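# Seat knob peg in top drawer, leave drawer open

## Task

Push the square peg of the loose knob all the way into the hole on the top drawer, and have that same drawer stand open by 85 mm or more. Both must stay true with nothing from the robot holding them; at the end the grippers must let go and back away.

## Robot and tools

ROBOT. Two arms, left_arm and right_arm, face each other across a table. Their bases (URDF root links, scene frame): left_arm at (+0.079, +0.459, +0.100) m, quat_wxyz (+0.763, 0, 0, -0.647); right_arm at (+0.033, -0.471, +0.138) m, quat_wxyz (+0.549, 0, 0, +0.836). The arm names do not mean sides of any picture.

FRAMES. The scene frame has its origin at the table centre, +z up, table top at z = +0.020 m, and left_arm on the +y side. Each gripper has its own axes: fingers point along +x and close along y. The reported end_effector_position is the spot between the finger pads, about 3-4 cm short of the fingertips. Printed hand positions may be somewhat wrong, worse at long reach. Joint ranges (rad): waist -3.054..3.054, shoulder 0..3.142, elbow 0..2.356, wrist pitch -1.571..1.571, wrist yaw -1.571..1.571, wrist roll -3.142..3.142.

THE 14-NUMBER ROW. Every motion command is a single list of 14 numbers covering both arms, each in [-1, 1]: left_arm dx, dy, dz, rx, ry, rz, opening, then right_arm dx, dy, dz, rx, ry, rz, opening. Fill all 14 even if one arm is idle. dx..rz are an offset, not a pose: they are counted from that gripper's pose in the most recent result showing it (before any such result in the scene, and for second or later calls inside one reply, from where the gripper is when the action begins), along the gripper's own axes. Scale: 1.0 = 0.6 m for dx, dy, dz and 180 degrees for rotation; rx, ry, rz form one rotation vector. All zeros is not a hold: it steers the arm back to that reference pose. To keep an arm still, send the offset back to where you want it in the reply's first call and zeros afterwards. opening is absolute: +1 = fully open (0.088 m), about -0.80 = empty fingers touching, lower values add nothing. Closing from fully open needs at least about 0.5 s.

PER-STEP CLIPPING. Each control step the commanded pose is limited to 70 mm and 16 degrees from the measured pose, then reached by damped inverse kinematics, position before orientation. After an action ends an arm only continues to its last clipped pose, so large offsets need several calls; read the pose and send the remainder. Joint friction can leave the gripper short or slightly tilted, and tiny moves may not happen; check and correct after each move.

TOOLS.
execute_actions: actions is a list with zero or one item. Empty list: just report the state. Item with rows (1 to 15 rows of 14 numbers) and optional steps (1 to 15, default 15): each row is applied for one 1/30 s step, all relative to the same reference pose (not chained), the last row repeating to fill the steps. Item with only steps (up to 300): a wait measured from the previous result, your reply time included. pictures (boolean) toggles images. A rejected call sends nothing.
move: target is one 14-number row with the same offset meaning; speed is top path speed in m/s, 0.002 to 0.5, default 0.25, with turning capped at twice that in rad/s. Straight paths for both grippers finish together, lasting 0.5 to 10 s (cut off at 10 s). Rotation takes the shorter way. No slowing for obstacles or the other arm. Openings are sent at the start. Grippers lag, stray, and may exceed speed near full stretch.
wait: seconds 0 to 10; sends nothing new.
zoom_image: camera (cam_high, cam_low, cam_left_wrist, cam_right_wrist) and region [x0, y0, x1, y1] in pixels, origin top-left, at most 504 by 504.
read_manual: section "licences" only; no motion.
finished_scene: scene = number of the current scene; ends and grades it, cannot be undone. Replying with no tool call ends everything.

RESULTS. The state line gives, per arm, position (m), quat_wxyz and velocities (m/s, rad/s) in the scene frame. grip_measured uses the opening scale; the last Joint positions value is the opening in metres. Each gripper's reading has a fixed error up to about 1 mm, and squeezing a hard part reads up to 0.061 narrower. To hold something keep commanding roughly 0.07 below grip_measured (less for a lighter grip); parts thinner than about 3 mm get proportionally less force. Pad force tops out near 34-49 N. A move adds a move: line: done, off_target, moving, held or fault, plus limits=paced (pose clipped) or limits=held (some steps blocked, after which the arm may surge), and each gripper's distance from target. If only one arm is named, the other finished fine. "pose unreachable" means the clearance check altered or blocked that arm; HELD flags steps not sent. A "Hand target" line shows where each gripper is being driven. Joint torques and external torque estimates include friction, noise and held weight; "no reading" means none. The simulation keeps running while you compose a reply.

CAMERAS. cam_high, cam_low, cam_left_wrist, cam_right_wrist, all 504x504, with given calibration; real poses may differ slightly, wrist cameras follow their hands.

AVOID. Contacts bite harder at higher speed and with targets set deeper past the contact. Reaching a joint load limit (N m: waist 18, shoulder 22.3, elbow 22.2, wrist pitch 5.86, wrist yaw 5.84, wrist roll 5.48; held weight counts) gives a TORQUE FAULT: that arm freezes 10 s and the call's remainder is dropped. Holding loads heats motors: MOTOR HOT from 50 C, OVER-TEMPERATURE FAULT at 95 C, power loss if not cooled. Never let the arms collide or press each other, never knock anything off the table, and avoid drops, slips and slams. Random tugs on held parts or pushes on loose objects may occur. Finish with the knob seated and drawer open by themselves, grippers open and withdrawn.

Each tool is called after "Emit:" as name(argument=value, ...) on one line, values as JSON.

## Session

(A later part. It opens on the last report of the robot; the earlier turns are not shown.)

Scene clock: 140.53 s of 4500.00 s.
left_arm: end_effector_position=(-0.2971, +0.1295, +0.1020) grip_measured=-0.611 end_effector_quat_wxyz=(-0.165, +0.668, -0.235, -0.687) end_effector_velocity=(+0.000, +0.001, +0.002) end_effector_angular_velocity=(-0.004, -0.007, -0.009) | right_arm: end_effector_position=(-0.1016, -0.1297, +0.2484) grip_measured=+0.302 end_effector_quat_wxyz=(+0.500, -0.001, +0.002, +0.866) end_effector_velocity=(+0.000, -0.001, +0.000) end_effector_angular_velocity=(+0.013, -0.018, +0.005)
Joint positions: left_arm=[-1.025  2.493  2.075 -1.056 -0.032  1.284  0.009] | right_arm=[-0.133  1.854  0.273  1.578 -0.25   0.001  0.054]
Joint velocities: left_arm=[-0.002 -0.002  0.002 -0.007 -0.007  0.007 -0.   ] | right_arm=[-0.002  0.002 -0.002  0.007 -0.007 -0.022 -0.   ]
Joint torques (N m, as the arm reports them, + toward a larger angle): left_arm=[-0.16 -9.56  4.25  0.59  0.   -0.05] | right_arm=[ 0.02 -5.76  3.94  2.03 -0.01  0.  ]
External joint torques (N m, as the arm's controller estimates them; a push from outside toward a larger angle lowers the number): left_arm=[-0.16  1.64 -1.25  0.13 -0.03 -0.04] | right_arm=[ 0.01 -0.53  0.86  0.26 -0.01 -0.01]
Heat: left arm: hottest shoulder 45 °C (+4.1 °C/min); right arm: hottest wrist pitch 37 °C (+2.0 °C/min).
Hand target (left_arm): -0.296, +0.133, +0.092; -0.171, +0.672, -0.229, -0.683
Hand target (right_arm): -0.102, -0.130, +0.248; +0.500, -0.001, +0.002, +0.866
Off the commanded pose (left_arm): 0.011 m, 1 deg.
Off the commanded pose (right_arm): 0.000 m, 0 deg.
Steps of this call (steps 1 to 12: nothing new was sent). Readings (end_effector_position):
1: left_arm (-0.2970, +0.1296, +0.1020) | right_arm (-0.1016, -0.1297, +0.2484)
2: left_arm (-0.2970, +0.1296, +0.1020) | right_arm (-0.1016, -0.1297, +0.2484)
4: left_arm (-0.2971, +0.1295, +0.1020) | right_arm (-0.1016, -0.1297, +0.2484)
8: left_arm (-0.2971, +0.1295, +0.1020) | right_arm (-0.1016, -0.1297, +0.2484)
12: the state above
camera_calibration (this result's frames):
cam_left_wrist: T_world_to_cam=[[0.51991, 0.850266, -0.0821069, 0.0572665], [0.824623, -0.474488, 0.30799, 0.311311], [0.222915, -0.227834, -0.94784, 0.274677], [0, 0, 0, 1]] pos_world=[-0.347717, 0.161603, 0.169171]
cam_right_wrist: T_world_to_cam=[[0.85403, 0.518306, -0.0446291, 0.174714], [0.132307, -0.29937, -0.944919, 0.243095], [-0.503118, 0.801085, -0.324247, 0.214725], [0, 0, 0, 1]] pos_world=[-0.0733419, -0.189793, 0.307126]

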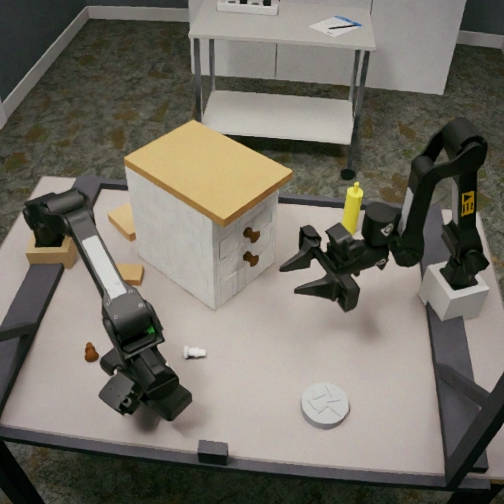

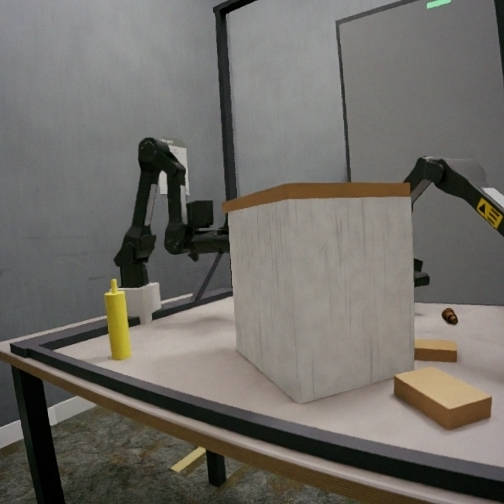

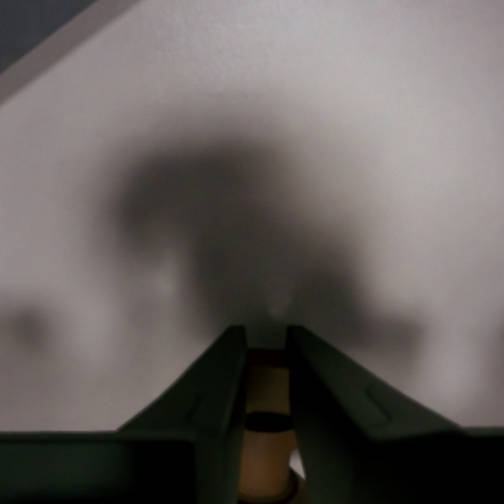

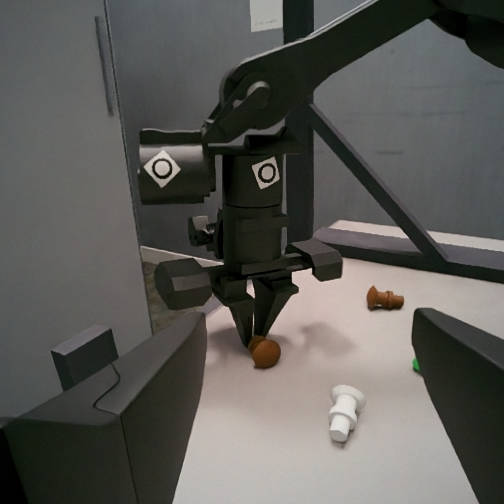

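Emit:
move(target=[-0.067,0,0,0,0,0,-0.72,0,0,0,0,0,0,0.3], speed=0.08)

Emit:
move(target=[-0.176,0.04,-0.223,0.167,0,-0.032,-0.72,0,0,0,0,0,0,0.3], speed=0.15)

Scene clock: 148.03 s of 4500.00 s.
left_arm: end_effector_position=(-0.2905, +0.1352, +0.1262) grip_measured=-0.611 end_effector_quat_wxyz=(-0.176, +0.676, -0.224, -0.680) end_effector_velocity=(+0.004, +0.003, +0.000) end_effector_angular_velocity=(+0.009, -0.021, +0.005) | right_arm: end_effector_position=(-0.1016, -0.1297, +0.2484) grip_measured=+0.302 end_effector_quat_wxyz=(+0.500, -0.001, +0.002, +0.866) end_effector_velocity=(+0.000, -0.001, -0.008) end_effector_angular_velocity=(-0.017, -0.042, +0.005)
Joint positions: left_arm=[-1.025  2.47   2.134 -1.173 -0.032  1.284  0.009] | right_arm=[-0.133  1.854  0.273  1.578 -0.25   0.001  0.054]
Joint velocities: left_arm=[-0.002 -0.002 -0.002 -0.022 -0.007 -0.007 -0.   ] | right_arm=[-0.002 -0.002 -0.002 -0.037 -0.007 -0.037 -0.   ]
Joint torques (N m, as the arm reports them, + toward a larger angle): left_arm=[ -0.19 -13.61   6.46   0.14  -0.01  -0.04] | right_arm=[ 0.02 -5.72  3.91  2.03  0.   -0.02]
External joint torques (N m, as the arm's controller estimates them; a push from outside toward a larger angle lowers the number): left_arm=[-0.19 -2.62  1.05 -0.23 -0.04 -0.04] | right_arm=[ 0.03 -0.56  0.86  0.29  0.   -0.03]
Heat: left arm: hottest shoulder 46 °C (+6.1 °C/min); right arm: hottest wrist pitch 37 °C (+2.0 °C/min).
Hand target (left_arm): -0.295, +0.133, +0.142; -0.165, +0.668, -0.235, -0.687
Hand target (right_arm): -0.102, -0.130, +0.248; +0.500, -0.001, +0.002, +0.866
Off the commanded pose (left_arm): 0.017 m, 2 deg.
Off the commanded pose (right_arm): 0.000 m, 0 deg.
After step 90, 3.53 s passed at rest.
move: off_target (left_arm)
camera_calibration (this result's frames):
cam_left_wrist: T_world_to_cam=[[0.521694, 0.851798, -0.0476923, 0.0469813], [0.815999, -0.481893, 0.319258, 0.298184], [0.248961, -0.205472, -0.946467, 0.301796], [0, 0, 0, 1]] pos_world=[-0.342963, 0.165685, 0.192683]
cam_right_wrist: T_world_to_cam=[[0.85403, 0.518306, -0.0446291, 0.174714], [0.132307, -0.29937, -0.944919, 0.243095], [-0.503118, 0.801085, -0.324247, 0.214725], [0, 0, 0, 1]] pos_world=[-0.0733419, -0.189793, 0.307126]

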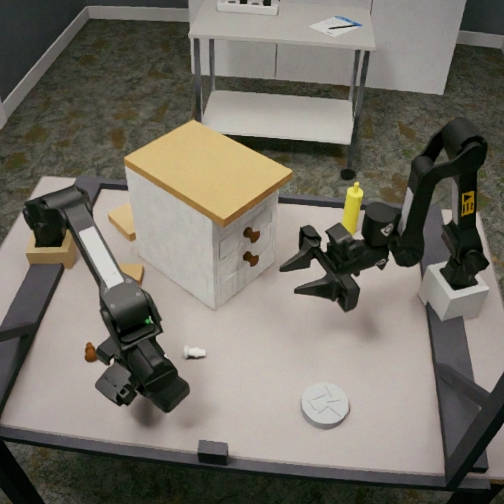

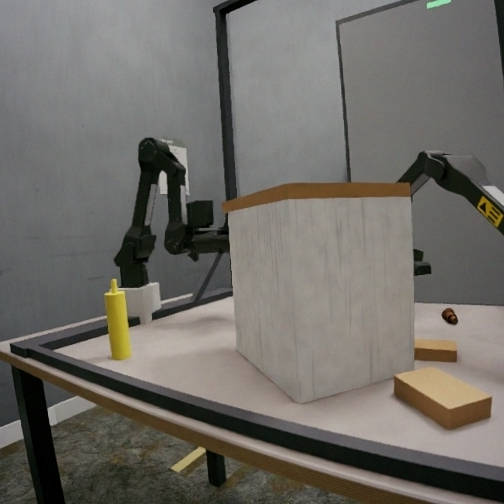

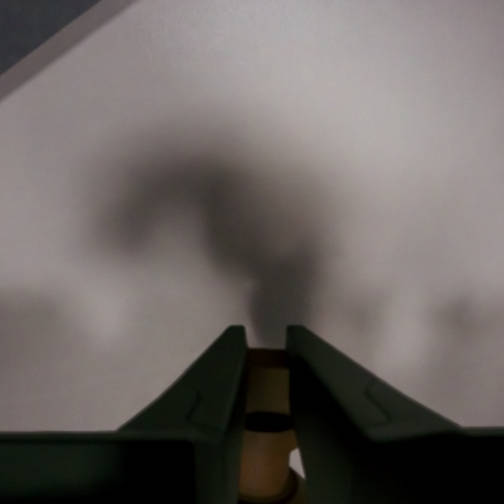

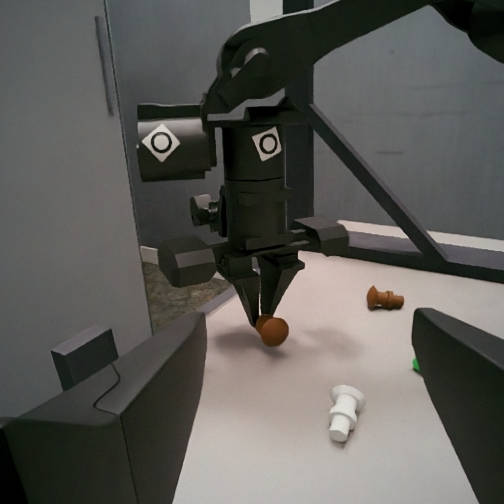

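Scene clock: 150.27 s of 4500.00 s.
left_arm: end_effector_position=(-0.1868, +0.0528, +0.2172) grip_measured=-0.611 end_effector_quat_wxyz=(-0.327, +0.613, -0.410, -0.591) end_effector_velocity=(+0.001, -0.002, +0.001) end_effector_angular_velocity=(-0.019, -0.017, -0.022) | right_arm: end_effector_position=(-0.1016, -0.1297, +0.2484) grip_measured=+0.302 end_effector_quat_wxyz=(+0.500, -0.001, +0.002, +0.866) end_effector_velocity=(+0.002, +0.000, -0.001) end_effector_angular_velocity=(+0.004, -0.021, -0.010)
Joint positions: left_arm=[-0.755  2.388  2.345 -1.411 -0.036  2.079  0.009] | right_arm=[-0.133  1.854  0.273  1.578 -0.25   0.001  0.054]
Joint velocities: left_arm=[-0.002 -0.002 -0.002  0.007 -0.022  0.022 -0.   ] | right_arm=[-0.002 -0.002 -0.002 -0.007  0.007 -0.022 -0.   ]
Joint torques (N m, as the arm reports them, + toward a larger angle): left_arm=[  0.1  -13.58   6.39   0.53  -0.13   0.08] | right_arm=[-0.01 -5.76  3.94  2.02 -0.02 -0.01]
External joint torques (N m, as the arm's controller estimates them; a push from outside toward a larger angle lowers the number): left_arm=[ 0.1  -2.93  0.97  0.09 -0.15  0.08] | right_arm=[-0.01 -0.58  0.88  0.27 -0.01 -0.02]
Heat: left arm: hottest shoulder 46 °C (+7.1 °C/min); right arm: hottest wrist pitch 37 °C (+2.0 °C/min).
Hand target (left_arm): -0.187, +0.050, +0.234; -0.311, +0.613, -0.425, -0.589
Hand target (right_arm): -0.102, -0.130, +0.248; +0.500, -0.001, +0.002, +0.866
Off the commanded pose (left_arm): 0.018 m, 8 deg.
Off the commanded pose (right_arm): 0.000 m, 0 deg.
joint sent to its limit (left arm) — the command would take joint 3 (elbow) past its upper limit, so that joint was sent only as far as its limit.
move: off_target (left_arm)
camera_calibration (this result's frames):
cam_left_wrist: T_world_to_cam=[[0.877746, 0.474606, -0.0656584, 0.157704], [0.460609, -0.798132, 0.388361, 0.0800933], [0.131914, -0.371125, -0.919165, 0.326134], [0, 0, 0, 1]] pos_world=[-0.218337, 0.110115, 0.279021]
cam_right_wrist: T_world_to_cam=[[0.85403, 0.518306, -0.0446291, 0.174714], [0.132307, -0.29937, -0.944919, 0.243095], [-0.503118, 0.801085, -0.324247, 0.214725], [0, 0, 0, 1]] pos_world=[-0.0733419, -0.189793, 0.307126]

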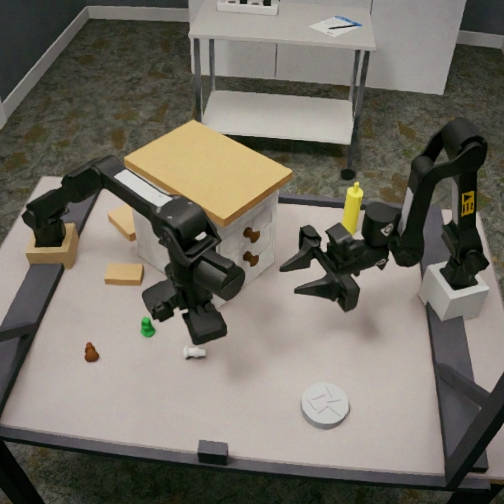

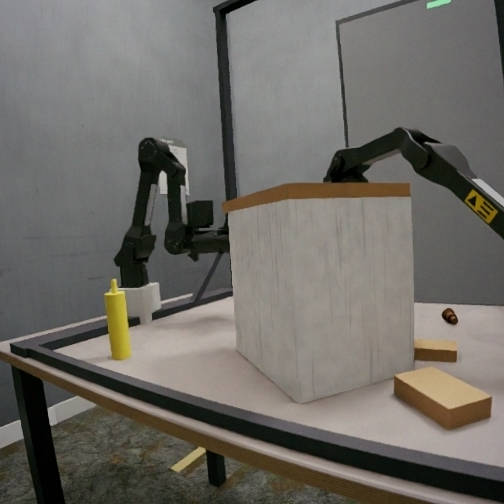

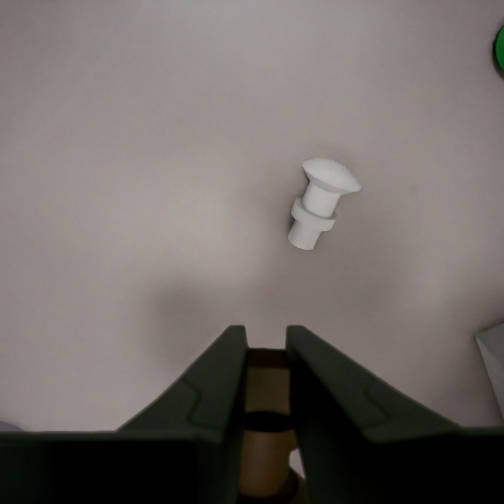

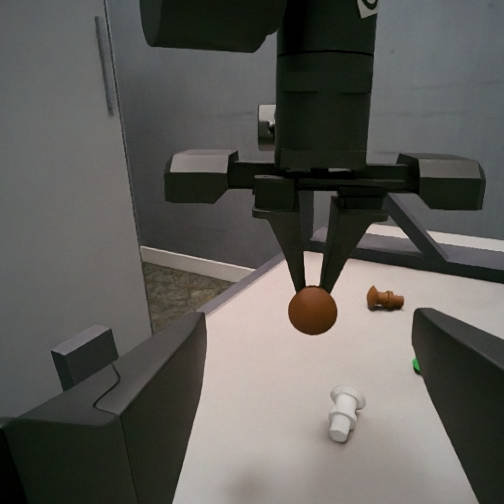

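Emit:
move(target=[0.04,0,0,0,-0.028,-0.027,-0.72,0.159,-0.032,-0.135,0,0,-0.017,0.3], speed=0.1)

Scene clock: 164.33 s of 4500.00 s.
left_arm: end_effector_position=(-0.1868, +0.0539, +0.1972) grip_measured=-0.611 end_effector_quat_wxyz=(-0.345, +0.604, -0.394, -0.602) end_effector_velocity=(-0.001, +0.003, +0.000) end_effector_angular_velocity=(+0.010, +0.003, +0.004) | right_arm: end_effector_position=(-0.1317, -0.0392, +0.1704) grip_measured=+0.302 end_effector_quat_wxyz=(+0.520, -0.025, +0.017, +0.854) end_effector_velocity=(-0.002, +0.000, -0.005) end_effector_angular_velocity=(-0.008, -0.010, +0.010)
Joint positions: left_arm=[-0.746  2.431  2.345 -1.416 -0.005  2.088  0.009] | right_arm=[-0.097  2.334  0.694  1.579 -0.165 -0.007  0.054]
Joint velocities: left_arm=[-0.002 -0.002 -0.002 -0.007  0.007 -0.007 -0.   ] | right_arm=[ 0.002  0.012  0.007 -0.007 -0.007 -0.007 -0.   ]
Joint torques (N m, as the arm reports them, + toward a larger angle): left_arm=[ 0.23 -9.11  6.2   0.48  0.18  0.1 ] | right_arm=[ 0.28 -7.47  4.55  2.07  0.16 -0.09]
External joint torques (N m, as the arm's controller estimates them; a push from outside toward a larger angle lowers the number): left_arm=[0.25 1.76 0.79 0.11 0.13 0.1 ] | right_arm=[ 0.29  0.61  1.76  0.28  0.16 -0.1 ]
Heat: left arm: hottest shoulder 50 °C (+9.1 °C/min); right arm: hottest wrist pitch 38 °C (+2.0 °C/min). Fold the left arm in close to its base before you think long.
Hand target (left_arm): -0.187, +0.051, +0.193; -0.344, +0.602, -0.393, -0.603
Hand target (right_arm): -0.133, -0.038, +0.167; +0.521, -0.027, +0.017, +0.853
Off the commanded pose (left_arm): 0.005 m, 4 deg.
Off the commanded pose (right_arm): 0.004 m, 3 deg.
MOTOR HOT: a motor of the left arm reached 50 °C. Now the hottest motor of the left arm, joint 2 (shoulder), reports 50 °C. The temperature limit of the motors' drives, at which the controller stops that arm, is 95 °C. To cool a motor, set the load down, stop pushing, or move to a pose that needs little force.
joint sent to its limit (left arm) — the command would take joint 3 (elbow) past its upper limit, so that joint was sent only as far as its limit.
joint sent to its limit (right arm) — the command would take joint 4 (wrist pitch) past its upper limit, so that joint was sent only as far as its limit.
After step 90, 9.33 s passed at rest.
move: off_target (left_arm, right_arm)
camera_calibration (this result's frames):
cam_left_wrist: T_world_to_cam=[[0.879154, 0.475017, -0.0380317, 0.150711], [0.457936, -0.820062, 0.34321, 0.0983469], [0.131842, -0.319151, -0.938488, 0.309108], [0, 0, 0, 1]] pos_world=[-0.218288, 0.107712, 0.262072]
cam_right_wrist: T_world_to_cam=[[0.878776, 0.474889, -0.0472594, 0.152079], [0.140962, -0.3529, -0.924982, 0.19612], [-0.455941, 0.80619, -0.377061, 0.117194], [0, 0, 0, 1]] pos_world=[-0.107855, -0.09749, 0.232784]

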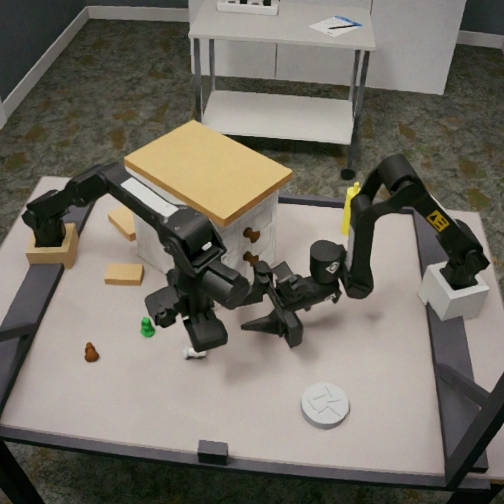

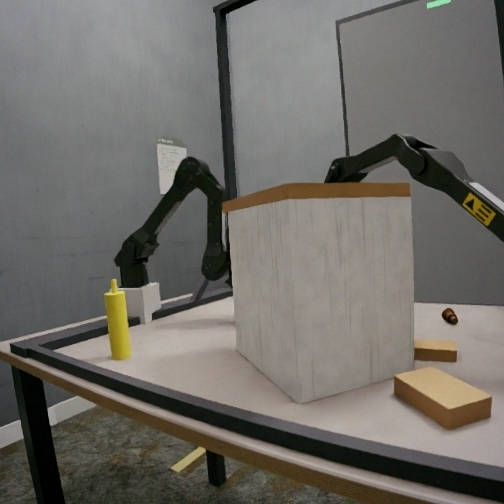

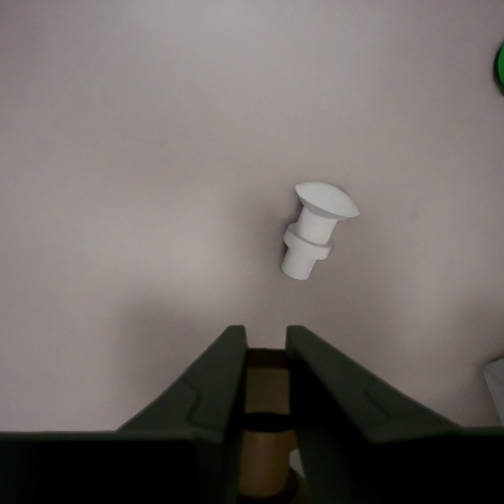

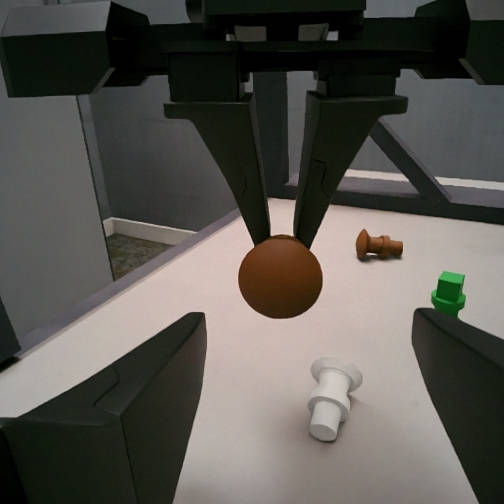

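Emit:
move(target=[0,0,0,0,0,0,-0.72,0.095,0.009,0,0,0,0,0.3], speed=0.04)

Scene clock: 179.77 s of 4500.00 s.
left_arm: end_effector_position=(-0.1869, +0.0539, +0.1972) grip_measured=-0.611 end_effector_quat_wxyz=(-0.345, +0.603, -0.394, -0.602) end_effector_velocity=(+0.002, +0.002, -0.001) end_effector_angular_velocity=(+0.006, -0.013, -0.009) | right_arm: end_effector_position=(-0.1611, +0.0076, +0.1708) grip_measured=+0.302 end_effector_quat_wxyz=(+0.519, -0.023, +0.014, +0.854) end_effector_velocity=(+0.002, +0.001, -0.008) end_effector_angular_velocity=(-0.022, -0.016, -0.009)
Joint positions: left_arm=[-0.746  2.431  2.345 -1.416 -0.004  2.088  0.009] | right_arm=[-0.06   2.398  0.931  1.413 -0.131 -0.007  0.054]
Joint velocities: left_arm=[-0.002 -0.002 -0.007 -0.007 -0.007  0.007 -0.   ] | right_arm=[-0.002  0.007  0.002 -0.022  0.007 -0.007 -0.   ]
Joint torques (N m, as the arm reports them, + toward a larger angle): left_arm=[ -0.09 -10.94   4.82   0.27   0.05   0.  ] | right_arm=[ 0.31 -8.67  5.92  1.92  0.16  0.08]
External joint torques (N m, as the arm's controller estimates them; a push from outside toward a larger angle lowers the number): left_arm=[-0.07 -0.24 -0.5  -0.09  0.    0.01] | right_arm=[0.32 0.6  2.28 0.14 0.17 0.07]
Heat: left arm: hottest shoulder 49 °C (+6.0 °C/min); right arm: hottest wrist pitch 38 °C (+1.0 °C/min). Fold the left arm in close to its base before you think long.
Hand target (left_arm): -0.187, +0.054, +0.197; -0.345, +0.603, -0.394, -0.602
Hand target (right_arm): -0.163, +0.009, +0.167; +0.520, -0.025, +0.017, +0.854
Off the commanded pose (left_arm): 0.000 m, 0 deg.
Off the commanded pose (right_arm): 0.004 m, 0 deg.
MOTOR HOT: still on. Now the hottest motor of the left arm, joint 2 (shoulder), reports 49 °C; a drive's own limit is 95 °C.
After step 90, 10.67 s passed at rest.
move: done
camera_calibration (this result's frames):
cam_left_wrist: T_world_to_cam=[[0.879155, 0.475002, -0.0382117, 0.150774], [0.458024, -0.820146, 0.342893, 0.0984782], [0.131536, -0.318958, -0.938597, 0.309078], [0, 0, 0, 1]] pos_world=[-0.218314, 0.107731, 0.262093]
cam_right_wrist: T_world_to_cam=[[0.877648, 0.477257, -0.0442613, 0.154974], [0.141546, -0.346302, -0.927383, 0.217631], [-0.457928, 0.807651, -0.371485, 0.0649354], [0, 0, 0, 1]] pos_world=[-0.137082, -0.0510417, 0.23281]

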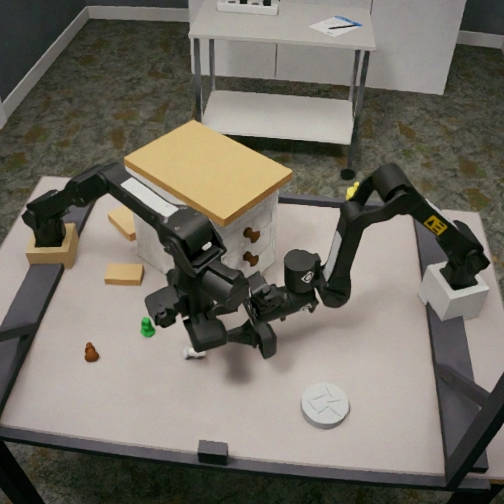

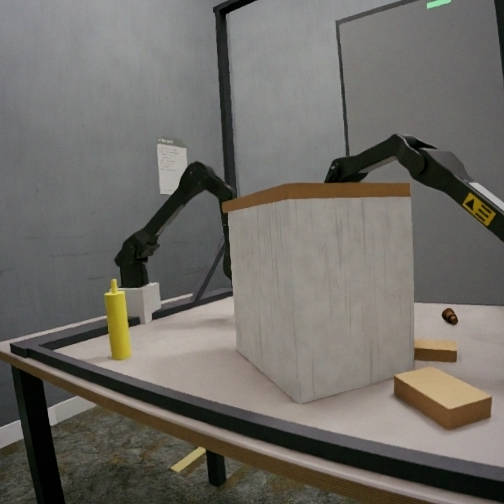

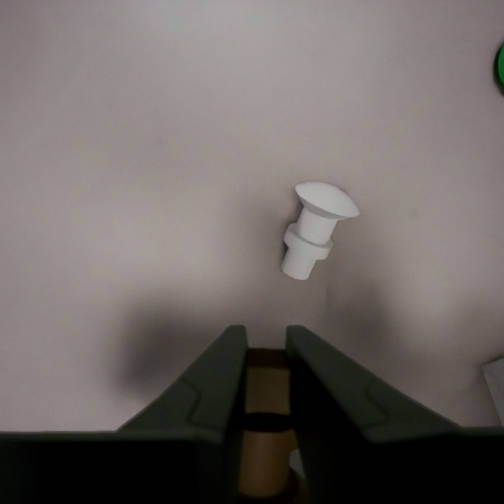

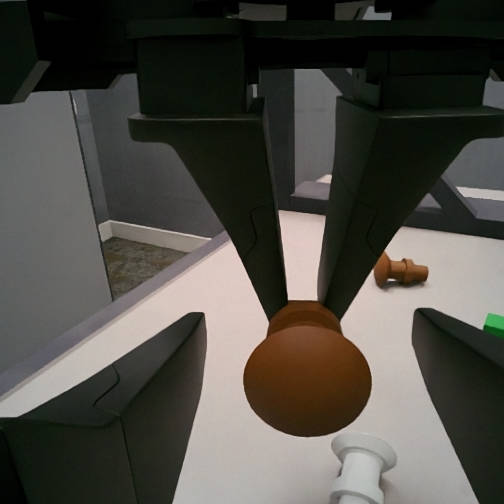

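Emit:
execute_actions(actions=[{"rows":[[0,0,0,0,0,0,-0.72,0,0,0,0,0,0,-0.1],[0,0,0,0,0,0,-0.72,0,0,0,0,0,0,-0.1],[0,0,0,0,0,0,-0.72,0,0,0,0,0,0,-0.1],[0,0,0,0,0,0,-0.72,0,0,0,0,0,0,-0.1],[0,0,0,0,0,0,-0.72,0,0,0,0,0,0,-0.1],[0,0,0,0,0,0,-0.72,0,0,0,0,0,0,-0.2],[0,0,0,0,0,0,-0.72,0,0,0,0,0,0,-0.2],[0,0,0,0,0,0,-0.72,0,0,0,0,0,0,-0.2],[0,0,0,0,0,0,-0.72,0,0,0,0,0,0,-0.42]],"steps":15}])

Emit:
wait(seconds=0.3)

Scene clock: 185.17 s of 4500.00 s.
left_arm: end_effector_position=(-0.1868, +0.0543, +0.1972) grip_measured=-0.611 end_effector_quat_wxyz=(-0.346, +0.603, -0.393, -0.602) end_effector_velocity=(+0.001, +0.002, +0.000) end_effector_angular_velocity=(+0.003, -0.009, +0.020) | right_arm: end_effector_position=(-0.1618, +0.0076, +0.1707) grip_measured=-0.338 end_effector_quat_wxyz=(+0.518, -0.023, +0.014, +0.855) end_effector_velocity=(+0.003, -0.001, -0.003) end_effector_angular_velocity=(-0.008, -0.011, -0.009)
Joint positions: left_arm=[-0.747  2.431  2.345 -1.418 -0.004  2.088  0.009] | right_arm=[-0.059  2.398  0.932  1.412 -0.132 -0.007  0.022]
Joint velocities: left_arm=[-0.002 -0.002 -0.002 -0.007 -0.007 -0.022 -0.   ] | right_arm=[-0.002 -0.002 -0.007 -0.007  0.007 -0.007 -0.   ]
Joint torques (N m, as the arm reports them, + toward a larger angle): left_arm=[  0.02 -10.9    4.93   0.35   0.02   0.03] | right_arm=[ -0.1  -10.47   4.46   2.14   0.     0.  ]
External joint torques (N m, as the arm's controller estimates them; a push from outside toward a larger angle lowers the number): left_arm=[-0.06 -0.04 -0.47  0.   -0.03  0.03] | right_arm=[-0.1  -1.08  0.75  0.32  0.01 -0.01]
Heat: left arm: hottest shoulder 49 °C (+6.0 °C/min); right arm: hottest wrist pitch 38 °C (+1.0 °C/min). Fold the left arm in close to its base before you think long.
Hand target (left_arm): -0.187, +0.054, +0.197; -0.345, +0.603, -0.394, -0.602
Hand target (right_arm): -0.161, +0.008, +0.171; +0.519, -0.023, +0.014, +0.854
Off the commanded pose (left_arm): 0.000 m, 0 deg.
Off the commanded pose (right_arm): 0.001 m, 0 deg.
MOTOR HOT: still on. Now the hottest motor of the left arm, joint 2 (shoulder), reports 49 °C; a drive's own limit is 95 °C.
Steps of this call (steps 1 to 90: nothing new was sent; then 1.90 s passed at rest; steps 91 to 105: all 15 steps of this action). Readings (end_effector_position):
91: left_arm (-0.1869, +0.0539, +0.1972) | right_arm (-0.1612, +0.0078, +0.1707)
92: left_arm (-0.1869, +0.0539, +0.1972) | right_arm (-0.1612, +0.0078, +0.1707)
94: left_arm (-0.1869, +0.0539, +0.1972) | right_arm (-0.1612, +0.0078, +0.1707)
98: left_arm (-0.1869, +0.0539, +0.1972) | right_arm (-0.1612, +0.0078, +0.1707)
105: the state above
camera_calibration (this result's frames):
cam_left_wrist: T_world_to_cam=[[0.879375, 0.474726, -0.0365326, 0.15022], [0.457351, -0.820866, 0.342067, 0.0988979], [0.1324, -0.317513, -0.938965, 0.30934], [0, 0, 0, 1]] pos_world=[-0.218288, 0.108088, 0.262118]
cam_right_wrist: T_world_to_cam=[[0.876924, 0.478579, -0.044339, 0.155464], [0.142177, -0.346425, -0.927241, 0.217715], [-0.459118, 0.806816, -0.371831, 0.0644775], [0, 0, 0, 1]] pos_world=[-0.137681, -0.0510013, 0.232742]

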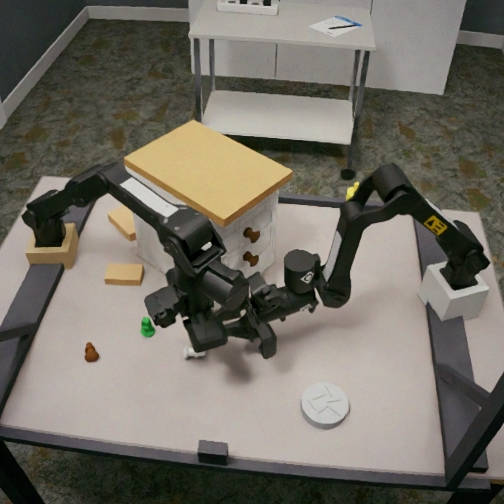

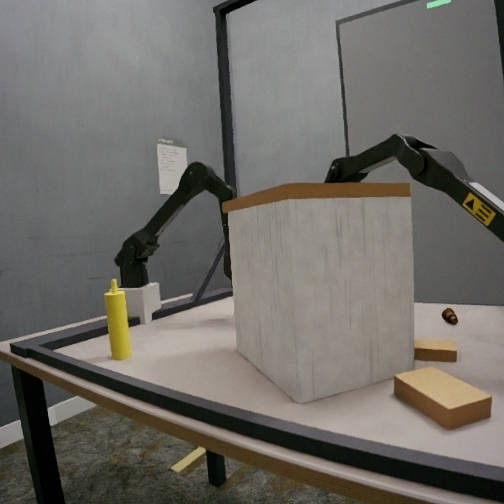

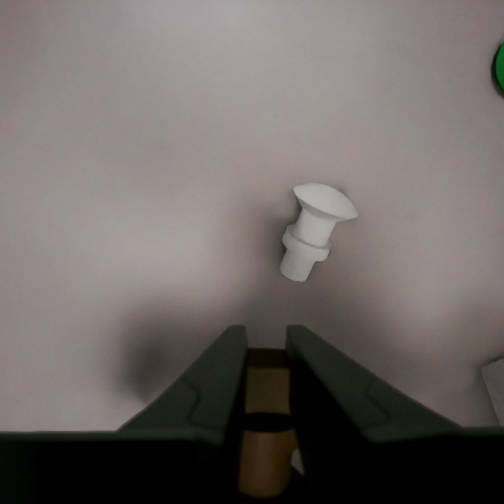

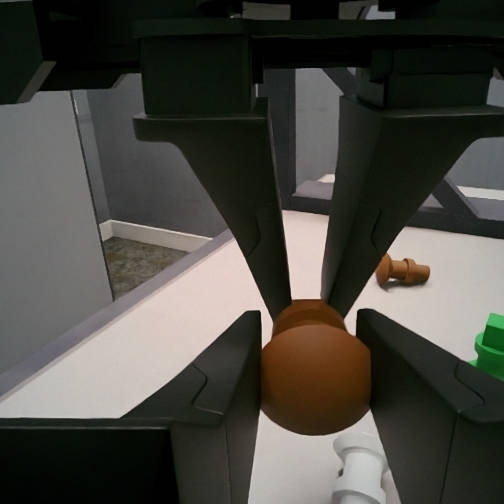

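Scene clock: 185.47 s of 4500.00 s.
left_arm: end_effector_position=(-0.1868, +0.0543, +0.1972) grip_measured=-0.611 end_effector_quat_wxyz=(-0.346, +0.603, -0.393, -0.602) end_effector_velocity=(-0.003, +0.000, +0.003) end_effector_angular_velocity=(-0.005, +0.014, +0.019) | right_arm: end_effector_position=(-0.1618, +0.0076, +0.1707) grip_measured=-0.338 end_effector_quat_wxyz=(+0.518, -0.023, +0.014, +0.855) end_effector_velocity=(+0.002, +0.000, -0.001) end_effector_angular_velocity=(-0.003, -0.009, -0.009)
Joint positions: left_arm=[-0.747  2.431  2.345 -1.418 -0.004  2.088  0.009] | right_arm=[-0.059  2.398  0.932  1.412 -0.132 -0.007  0.022]
Joint velocities: left_arm=[-0.002 -0.007 -0.002  0.007  0.007 -0.022  0.   ] | right_arm=[-0.002 -0.002 -0.002 -0.007  0.007 -0.007 -0.   ]
Joint torques (N m, as the arm reports them, + toward a larger angle): left_arm=[  0.09 -10.97   4.99   0.4    0.07   0.01] | right_arm=[ -0.07 -10.48   4.44   2.15  -0.01  -0.01]
External joint torques (N m, as the arm's controller estimates them; a push from outside toward a larger angle lowers the number): left_arm=[ 0.11 -0.15 -0.4   0.04  0.01  0.01] | right_arm=[-0.04 -1.1   0.72  0.34 -0.01 -0.02]
Heat: left arm: hottest shoulder 49 °C (+5.1 °C/min); right arm: hottest wrist pitch 38 °C (+1.0 °C/min). Fold the left arm in close to its base before you think long.
Hand target (left_arm): -0.187, +0.054, +0.197; -0.345, +0.603, -0.394, -0.602
Hand target (right_arm): -0.161, +0.008, +0.171; +0.519, -0.023, +0.014, +0.854
Off the commanded pose (left_arm): 0.000 m, 0 deg.
Off the commanded pose (right_arm): 0.001 m, 0 deg.
MOTOR HOT: still on. Now the hottest motor of the left arm, joint 2 (shoulder), reports 49 °C; a drive's own limit is 95 °C.
Steps of this call (steps 1 to 9: nothing new was sent). Readings (end_effector_position):
1: left_arm (-0.1868, +0.0543, +0.1972) | right_arm (-0.1618, +0.0076, +0.1707)
2: left_arm (-0.1868, +0.0543, +0.1972) | right_arm (-0.1618, +0.0076, +0.1707)
4: left_arm (-0.1868, +0.0543, +0.1972) | right_arm (-0.1618, +0.0076, +0.1707)
8: left_arm (-0.1868, +0.0543, +0.1972) | right_arm (-0.1618, +0.0076, +0.1707)
9: the state above
camera_calibration (this result's frames):
cam_left_wrist: T_world_to_cam=[[0.879375, 0.474726, -0.0365326, 0.15022], [0.457351, -0.820866, 0.342067, 0.0988979], [0.1324, -0.317513, -0.938965, 0.30934], [0, 0, 0, 1]] pos_world=[-0.218288, 0.108088, 0.262118]
cam_right_wrist: T_world_to_cam=[[0.876924, 0.478579, -0.044339, 0.155464], [0.142177, -0.346425, -0.927241, 0.217715], [-0.459118, 0.806816, -0.371831, 0.0644775], [0, 0, 0, 1]] pos_world=[-0.137681, -0.0510013, 0.232742]

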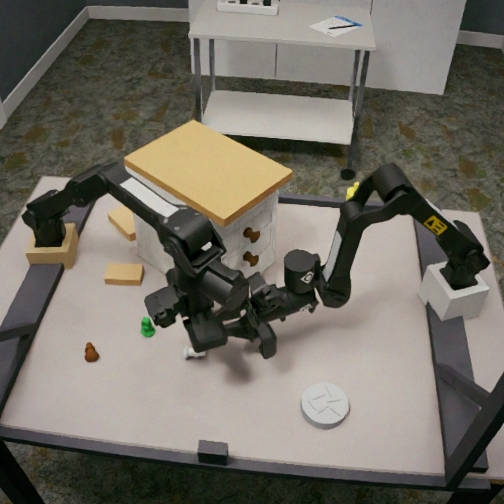

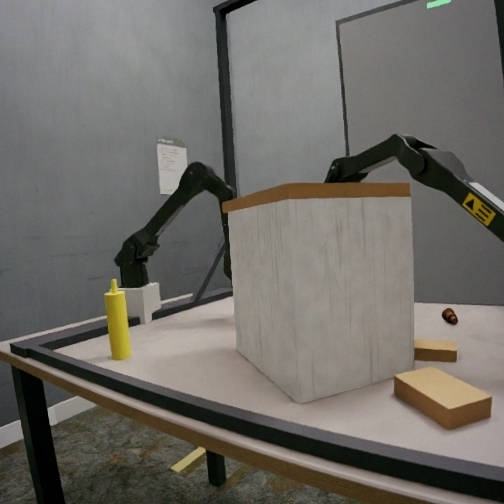

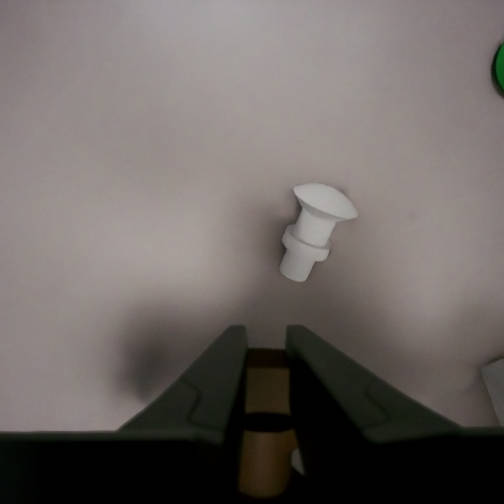

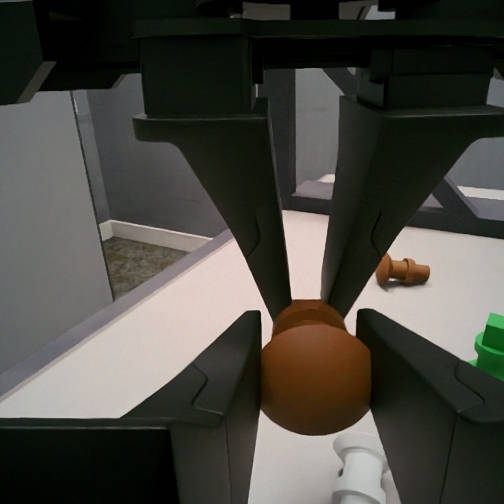

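Emit:
execute_actions(actions=[{"rows":[[0,0,0,0,0,0,-0.2,0,0,0,0,0,0,-0.42]],"steps":12}], pictures=false)

Emit:
move(target=[-0.08,0,0.05,0,0,0,-0.2,-0.12,0,0,0,0,0,-0.42], speed=0.1)

Scene clock: 190.67 s of 4500.00 s.
left_arm: end_effector_position=(-0.1868, +0.0543, +0.1972) grip_measured=-0.220 end_effector_quat_wxyz=(-0.346, +0.603, -0.393, -0.602) end_effector_velocity=(+0.001, +0.002, +0.000) end_effector_angular_velocity=(+0.002, -0.010, +0.005) | right_arm: end_effector_position=(-0.1618, +0.0076, +0.1707) grip_measured=-0.338 end_effector_quat_wxyz=(+0.518, -0.023, +0.014, +0.855) end_effector_velocity=(-0.002, -0.001, +0.002) end_effector_angular_velocity=(+0.003, +0.010, +0.019)
Joint positions: left_arm=[-0.747  2.431  2.345 -1.418 -0.004  2.088  0.028] | right_arm=[-0.059  2.398  0.932  1.412 -0.132 -0.007  0.022]
Joint velocities: left_arm=[-0.002 -0.002 -0.002 -0.007 -0.007 -0.007  0.007] | right_arm=[-0.002 -0.002 -0.002  0.007 -0.022  0.007 -0.   ]
Joint torques (N m, as the arm reports them, + toward a larger angle): left_arm=[ -0.02 -11.03   4.82   0.29   0.07   0.  ] | right_arm=[  0.01 -10.56   4.61   2.08  -0.01  -0.01]
External joint torques (N m, as the arm's controller estimates them; a push from outside toward a larger angle lowers the number): left_arm=[-0.02 -0.25 -0.55 -0.07  0.02  0.  ] | right_arm=[ 0.   -1.2   0.9   0.27  0.   -0.02]
Heat: left arm: hottest shoulder 49 °C (+4.0 °C/min); right arm: hottest shoulder 38 °C (+1.0 °C/min). Fold the left arm in close to its base before you think long.
Hand target (left_arm): -0.187, +0.054, +0.197; -0.346, +0.603, -0.393, -0.602
Hand target (right_arm): -0.162, +0.008, +0.171; +0.518, -0.023, +0.014, +0.855
Off the commanded pose (left_arm): 0.000 m, 0 deg.
Off the commanded pose (right_arm): 0.000 m, 0 deg.
MOTOR HOT: still on. Now the hottest motor of the left arm, joint 2 (shoulder), reports 49 °C; a drive's own limit is 95 °C.
Steps of this call (steps 1 to 90: nothing new was sent; then 1.80 s passed at rest; steps 91 to 102: all 12 steps of this action). Readings (end_effector_position):
91: left_arm (-0.1868, +0.0543, +0.1972) | right_arm (-0.1618, +0.0076, +0.1707)
92: left_arm (-0.1868, +0.0543, +0.1972) | right_arm (-0.1618, +0.0076, +0.1707)
94: left_arm (-0.1868, +0.0543, +0.1972) | right_arm (-0.1618, +0.0076, +0.1707)
98: left_arm (-0.1868, +0.0543, +0.1972) | right_arm (-0.1618, +0.0076, +0.1707)
102: the state above

Scene clock: 192.10 s of 4500.00 s.
left_arm: end_effector_position=(-0.1972, +0.0840, +0.2290) grip_measured=-0.203 end_effector_quat_wxyz=(-0.349, +0.602, -0.390, -0.603) end_effector_velocity=(-0.001, +0.003, +0.000) end_effector_angular_velocity=(+0.011, +0.003, +0.019) | right_arm: end_effector_position=(-0.1301, -0.0545, +0.1727) grip_measured=-0.338 end_effector_quat_wxyz=(+0.518, -0.034, +0.024, +0.854) end_effector_velocity=(-0.001, -0.004, -0.005) end_effector_angular_velocity=(-0.022, -0.014, +0.010)
Joint positions: left_arm=[-0.801  2.359  2.346 -1.5   -0.004  2.034  0.029] | right_arm=[-0.087  2.287  0.626  1.577 -0.159 -0.008  0.022]
Joint velocities: left_arm=[-0.002 -0.002 -0.002 -0.007  0.007 -0.022 -0.   ] | right_arm=[ 0.002 -0.007 -0.012 -0.022 -0.007 -0.007 -0.   ]
Joint torques (N m, as the arm reports them, + toward a larger angle): left_arm=[ -0.2  -13.11   6.12   0.04  -0.14  -0.07] | right_arm=[ -0.29 -10.     2.47   2.19  -0.2   -0.18]
External joint torques (N m, as the arm's controller estimates them; a push from outside toward a larger angle lowers the number): left_arm=[-0.17 -2.76  0.85 -0.3  -0.19 -0.07] | right_arm=[-0.35 -2.34 -0.21  0.41 -0.18 -0.18]
Heat: left arm: hottest shoulder 49 °C (+4.0 °C/min); right arm: hottest shoulder 38 °C (+1.0 °C/min). Fold the left arm in close to its base before you think long.
Hand target (left_arm): -0.198, +0.084, +0.244; -0.336, +0.602, -0.402, -0.602
Hand target (right_arm): -0.129, -0.056, +0.175; +0.517, -0.034, +0.021, +0.855
Off the commanded pose (left_arm): 0.015 m, 1 deg.
Off the commanded pose (right_arm): 0.003 m, 2 deg.
MOTOR HOT: still on. Now the hottest motor of the left arm, joint 2 (shoulder), reports 49 °C; a drive's own limit is 95 °C.
joint sent to its limit (left arm) — the command would take joint 3 (elbow) past its upper limit, so that joint was sent only as far as its limit.
joint sent to its limit (right arm) — the command would take joint 4 (wrist pitch) past its upper limit, so that joint was sent only as far as its limit.
move: off_target (left_arm)
camera_calibration (this result's frames):
cam_left_wrist: T_world_to_cam=[[0.879322, 0.475277, -0.0300917, 0.144993], [0.456788, -0.82387, 0.335534, 0.118747], [0.13468, -0.308787, -0.941548, 0.350309], [0, 0, 0, 1]] pos_world=[-0.228917, 0.137091, 0.294352]
cam_right_wrist: T_world_to_cam=[[0.877889, 0.476298, -0.0495154, 0.158353], [0.150394, -0.372405, -0.915803, 0.19119], [-0.454635, 0.796527, -0.398563, 0.134461], [0, 0, 0, 1]] pos_world=[-0.10664, -0.111325, 0.236525]

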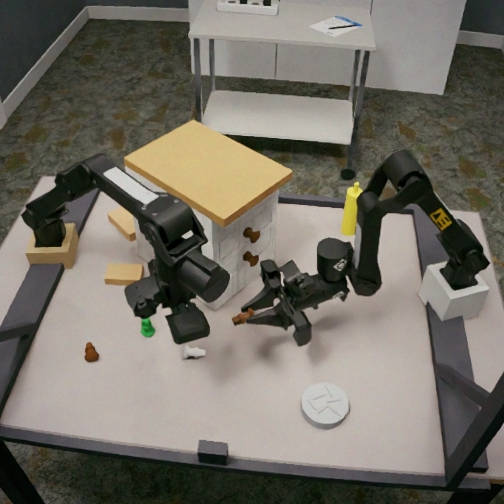

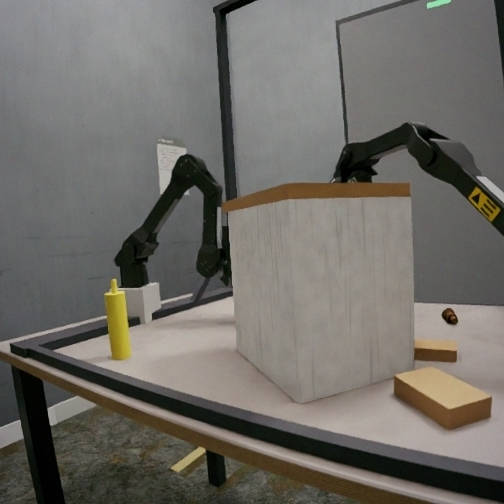

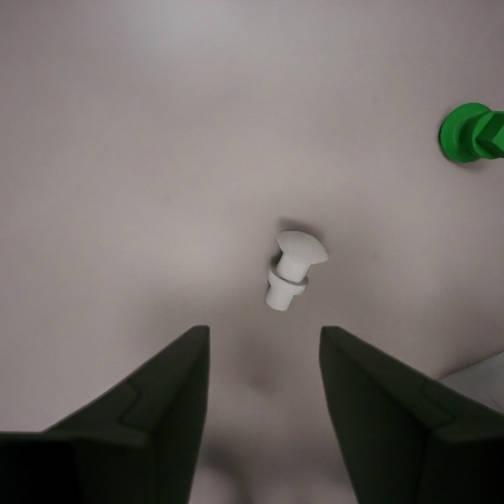

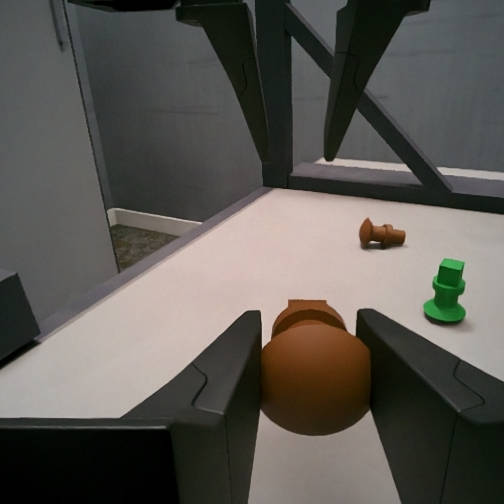

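Emit:
move(target=[0.05,-0.127,0.25,0,0,0,0.3,-0.155,-0.145,0.18,0,-0.02,-0.351,-0.42], speed=0.15)

Scene clock: 210.80 s of 4500.00 s.
left_arm: end_effector_position=(-0.1999, +0.2487, +0.1869) grip_measured=+0.297 end_effector_quat_wxyz=(-0.354, +0.603, -0.384, -0.603) end_effector_velocity=(+0.003, +0.002, +0.000) end_effector_angular_velocity=(-0.001, -0.009, +0.020) | right_arm: end_effector_position=(-0.0128, -0.0888, +0.2810) grip_measured=-0.338 end_effector_quat_wxyz=(+0.888, -0.025, -0.012, +0.459) end_effector_velocity=(+0.002, -0.001, +0.003) end_effector_angular_velocity=(+0.007, -0.000, -0.010)
Joint positions: left_arm=[-1.096  1.854  1.404 -1.081 -0.016  1.737  0.054] | right_arm=[ 0.066  1.84   0.586  1.249  1.091 -0.051  0.022]
Joint velocities: left_arm=[-0.002 -0.007 -0.007 -0.007 -0.007 -0.022 -0.   ] | right_arm=[-0.002 -0.007 -0.002  0.007  0.007 -0.007 -0.   ]
Joint torques (N m, as the arm reports them, + toward a larger angle): left_arm=[-0.18 -9.82  3.93  0.46 -0.1  -0.07] | right_arm=[ 0.12 -8.38  6.41  1.5   0.18 -0.2 ]
External joint torques (N m, as the arm's controller estimates them; a push from outside toward a larger angle lowers the number): left_arm=[-0.22 -2.51 -1.38  0.13 -0.15 -0.06] | right_arm=[ 0.16 -1.91  2.04  0.06  0.17 -0.21]
Heat: left arm: hottest shoulder 53 °C (+6.1 °C/min); right arm: hottest shoulder 40 °C (+2.0 °C/min). Fold the left arm in close to its base before you think long.
Hand target (left_arm): -0.199, +0.250, +0.192; -0.348, +0.602, -0.390, -0.604
Hand target (right_arm): -0.013, -0.088, +0.287; +0.889, -0.018, -0.013, +0.457
Off the commanded pose (left_arm): 0.004 m, 1 deg.
Off the commanded pose (right_arm): 0.007 m, 1 deg.
MOTOR HOT: still on. Now the hottest motor of the left arm, joint 2 (shoulder), reports 53 °C; a drive's own limit is 95 °C.
After step 90, 11.60 s passed at rest.
move: done
camera_calibration (this result's frames):
cam_left_wrist: T_world_to_cam=[[0.878874, 0.476739, -0.0173071, 0.0648809], [0.455336, -0.82749, 0.328527, 0.27169], [0.1423, -0.296614, -0.944336, 0.360973], [0, 0, 0, 1]] pos_world=[-0.232099, 0.300959, 0.252746]
cam_right_wrist: T_world_to_cam=[[0.827883, -0.560777, 0.0117992, -0.0328613], [-0.172772, -0.274966, -0.945803, 0.272962], [0.533629, 0.780975, -0.324527, 0.248718], [0, 0, 0, 1]] pos_world=[-0.0583577, -0.137615, 0.339272]

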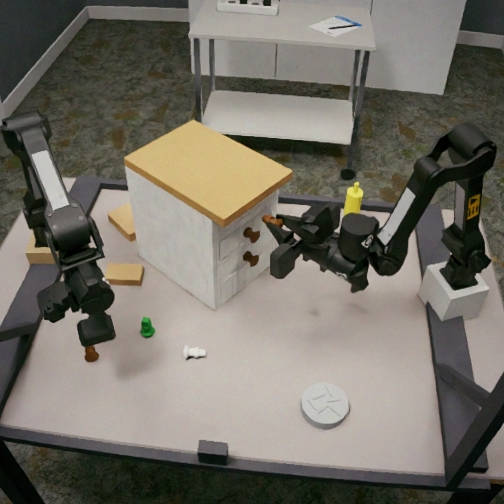

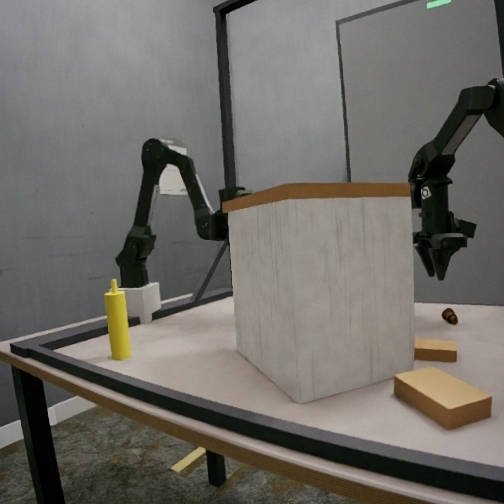

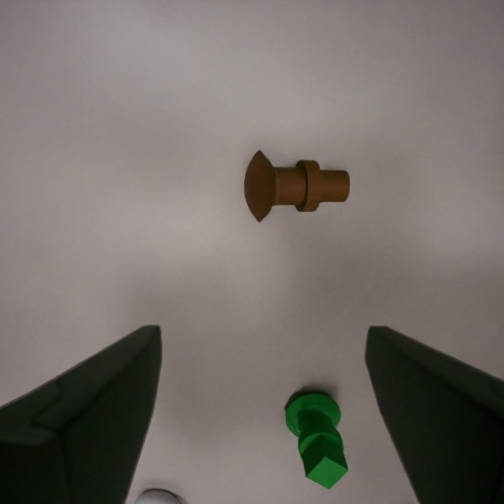

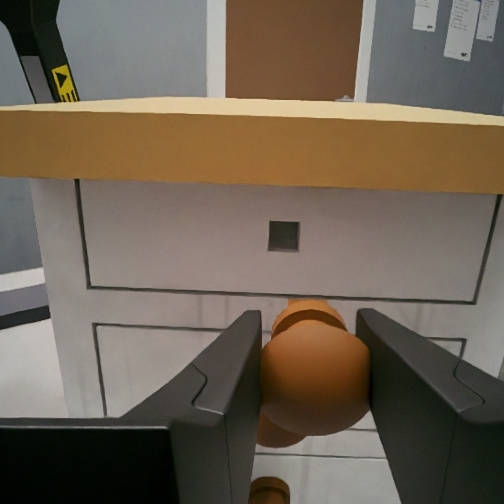

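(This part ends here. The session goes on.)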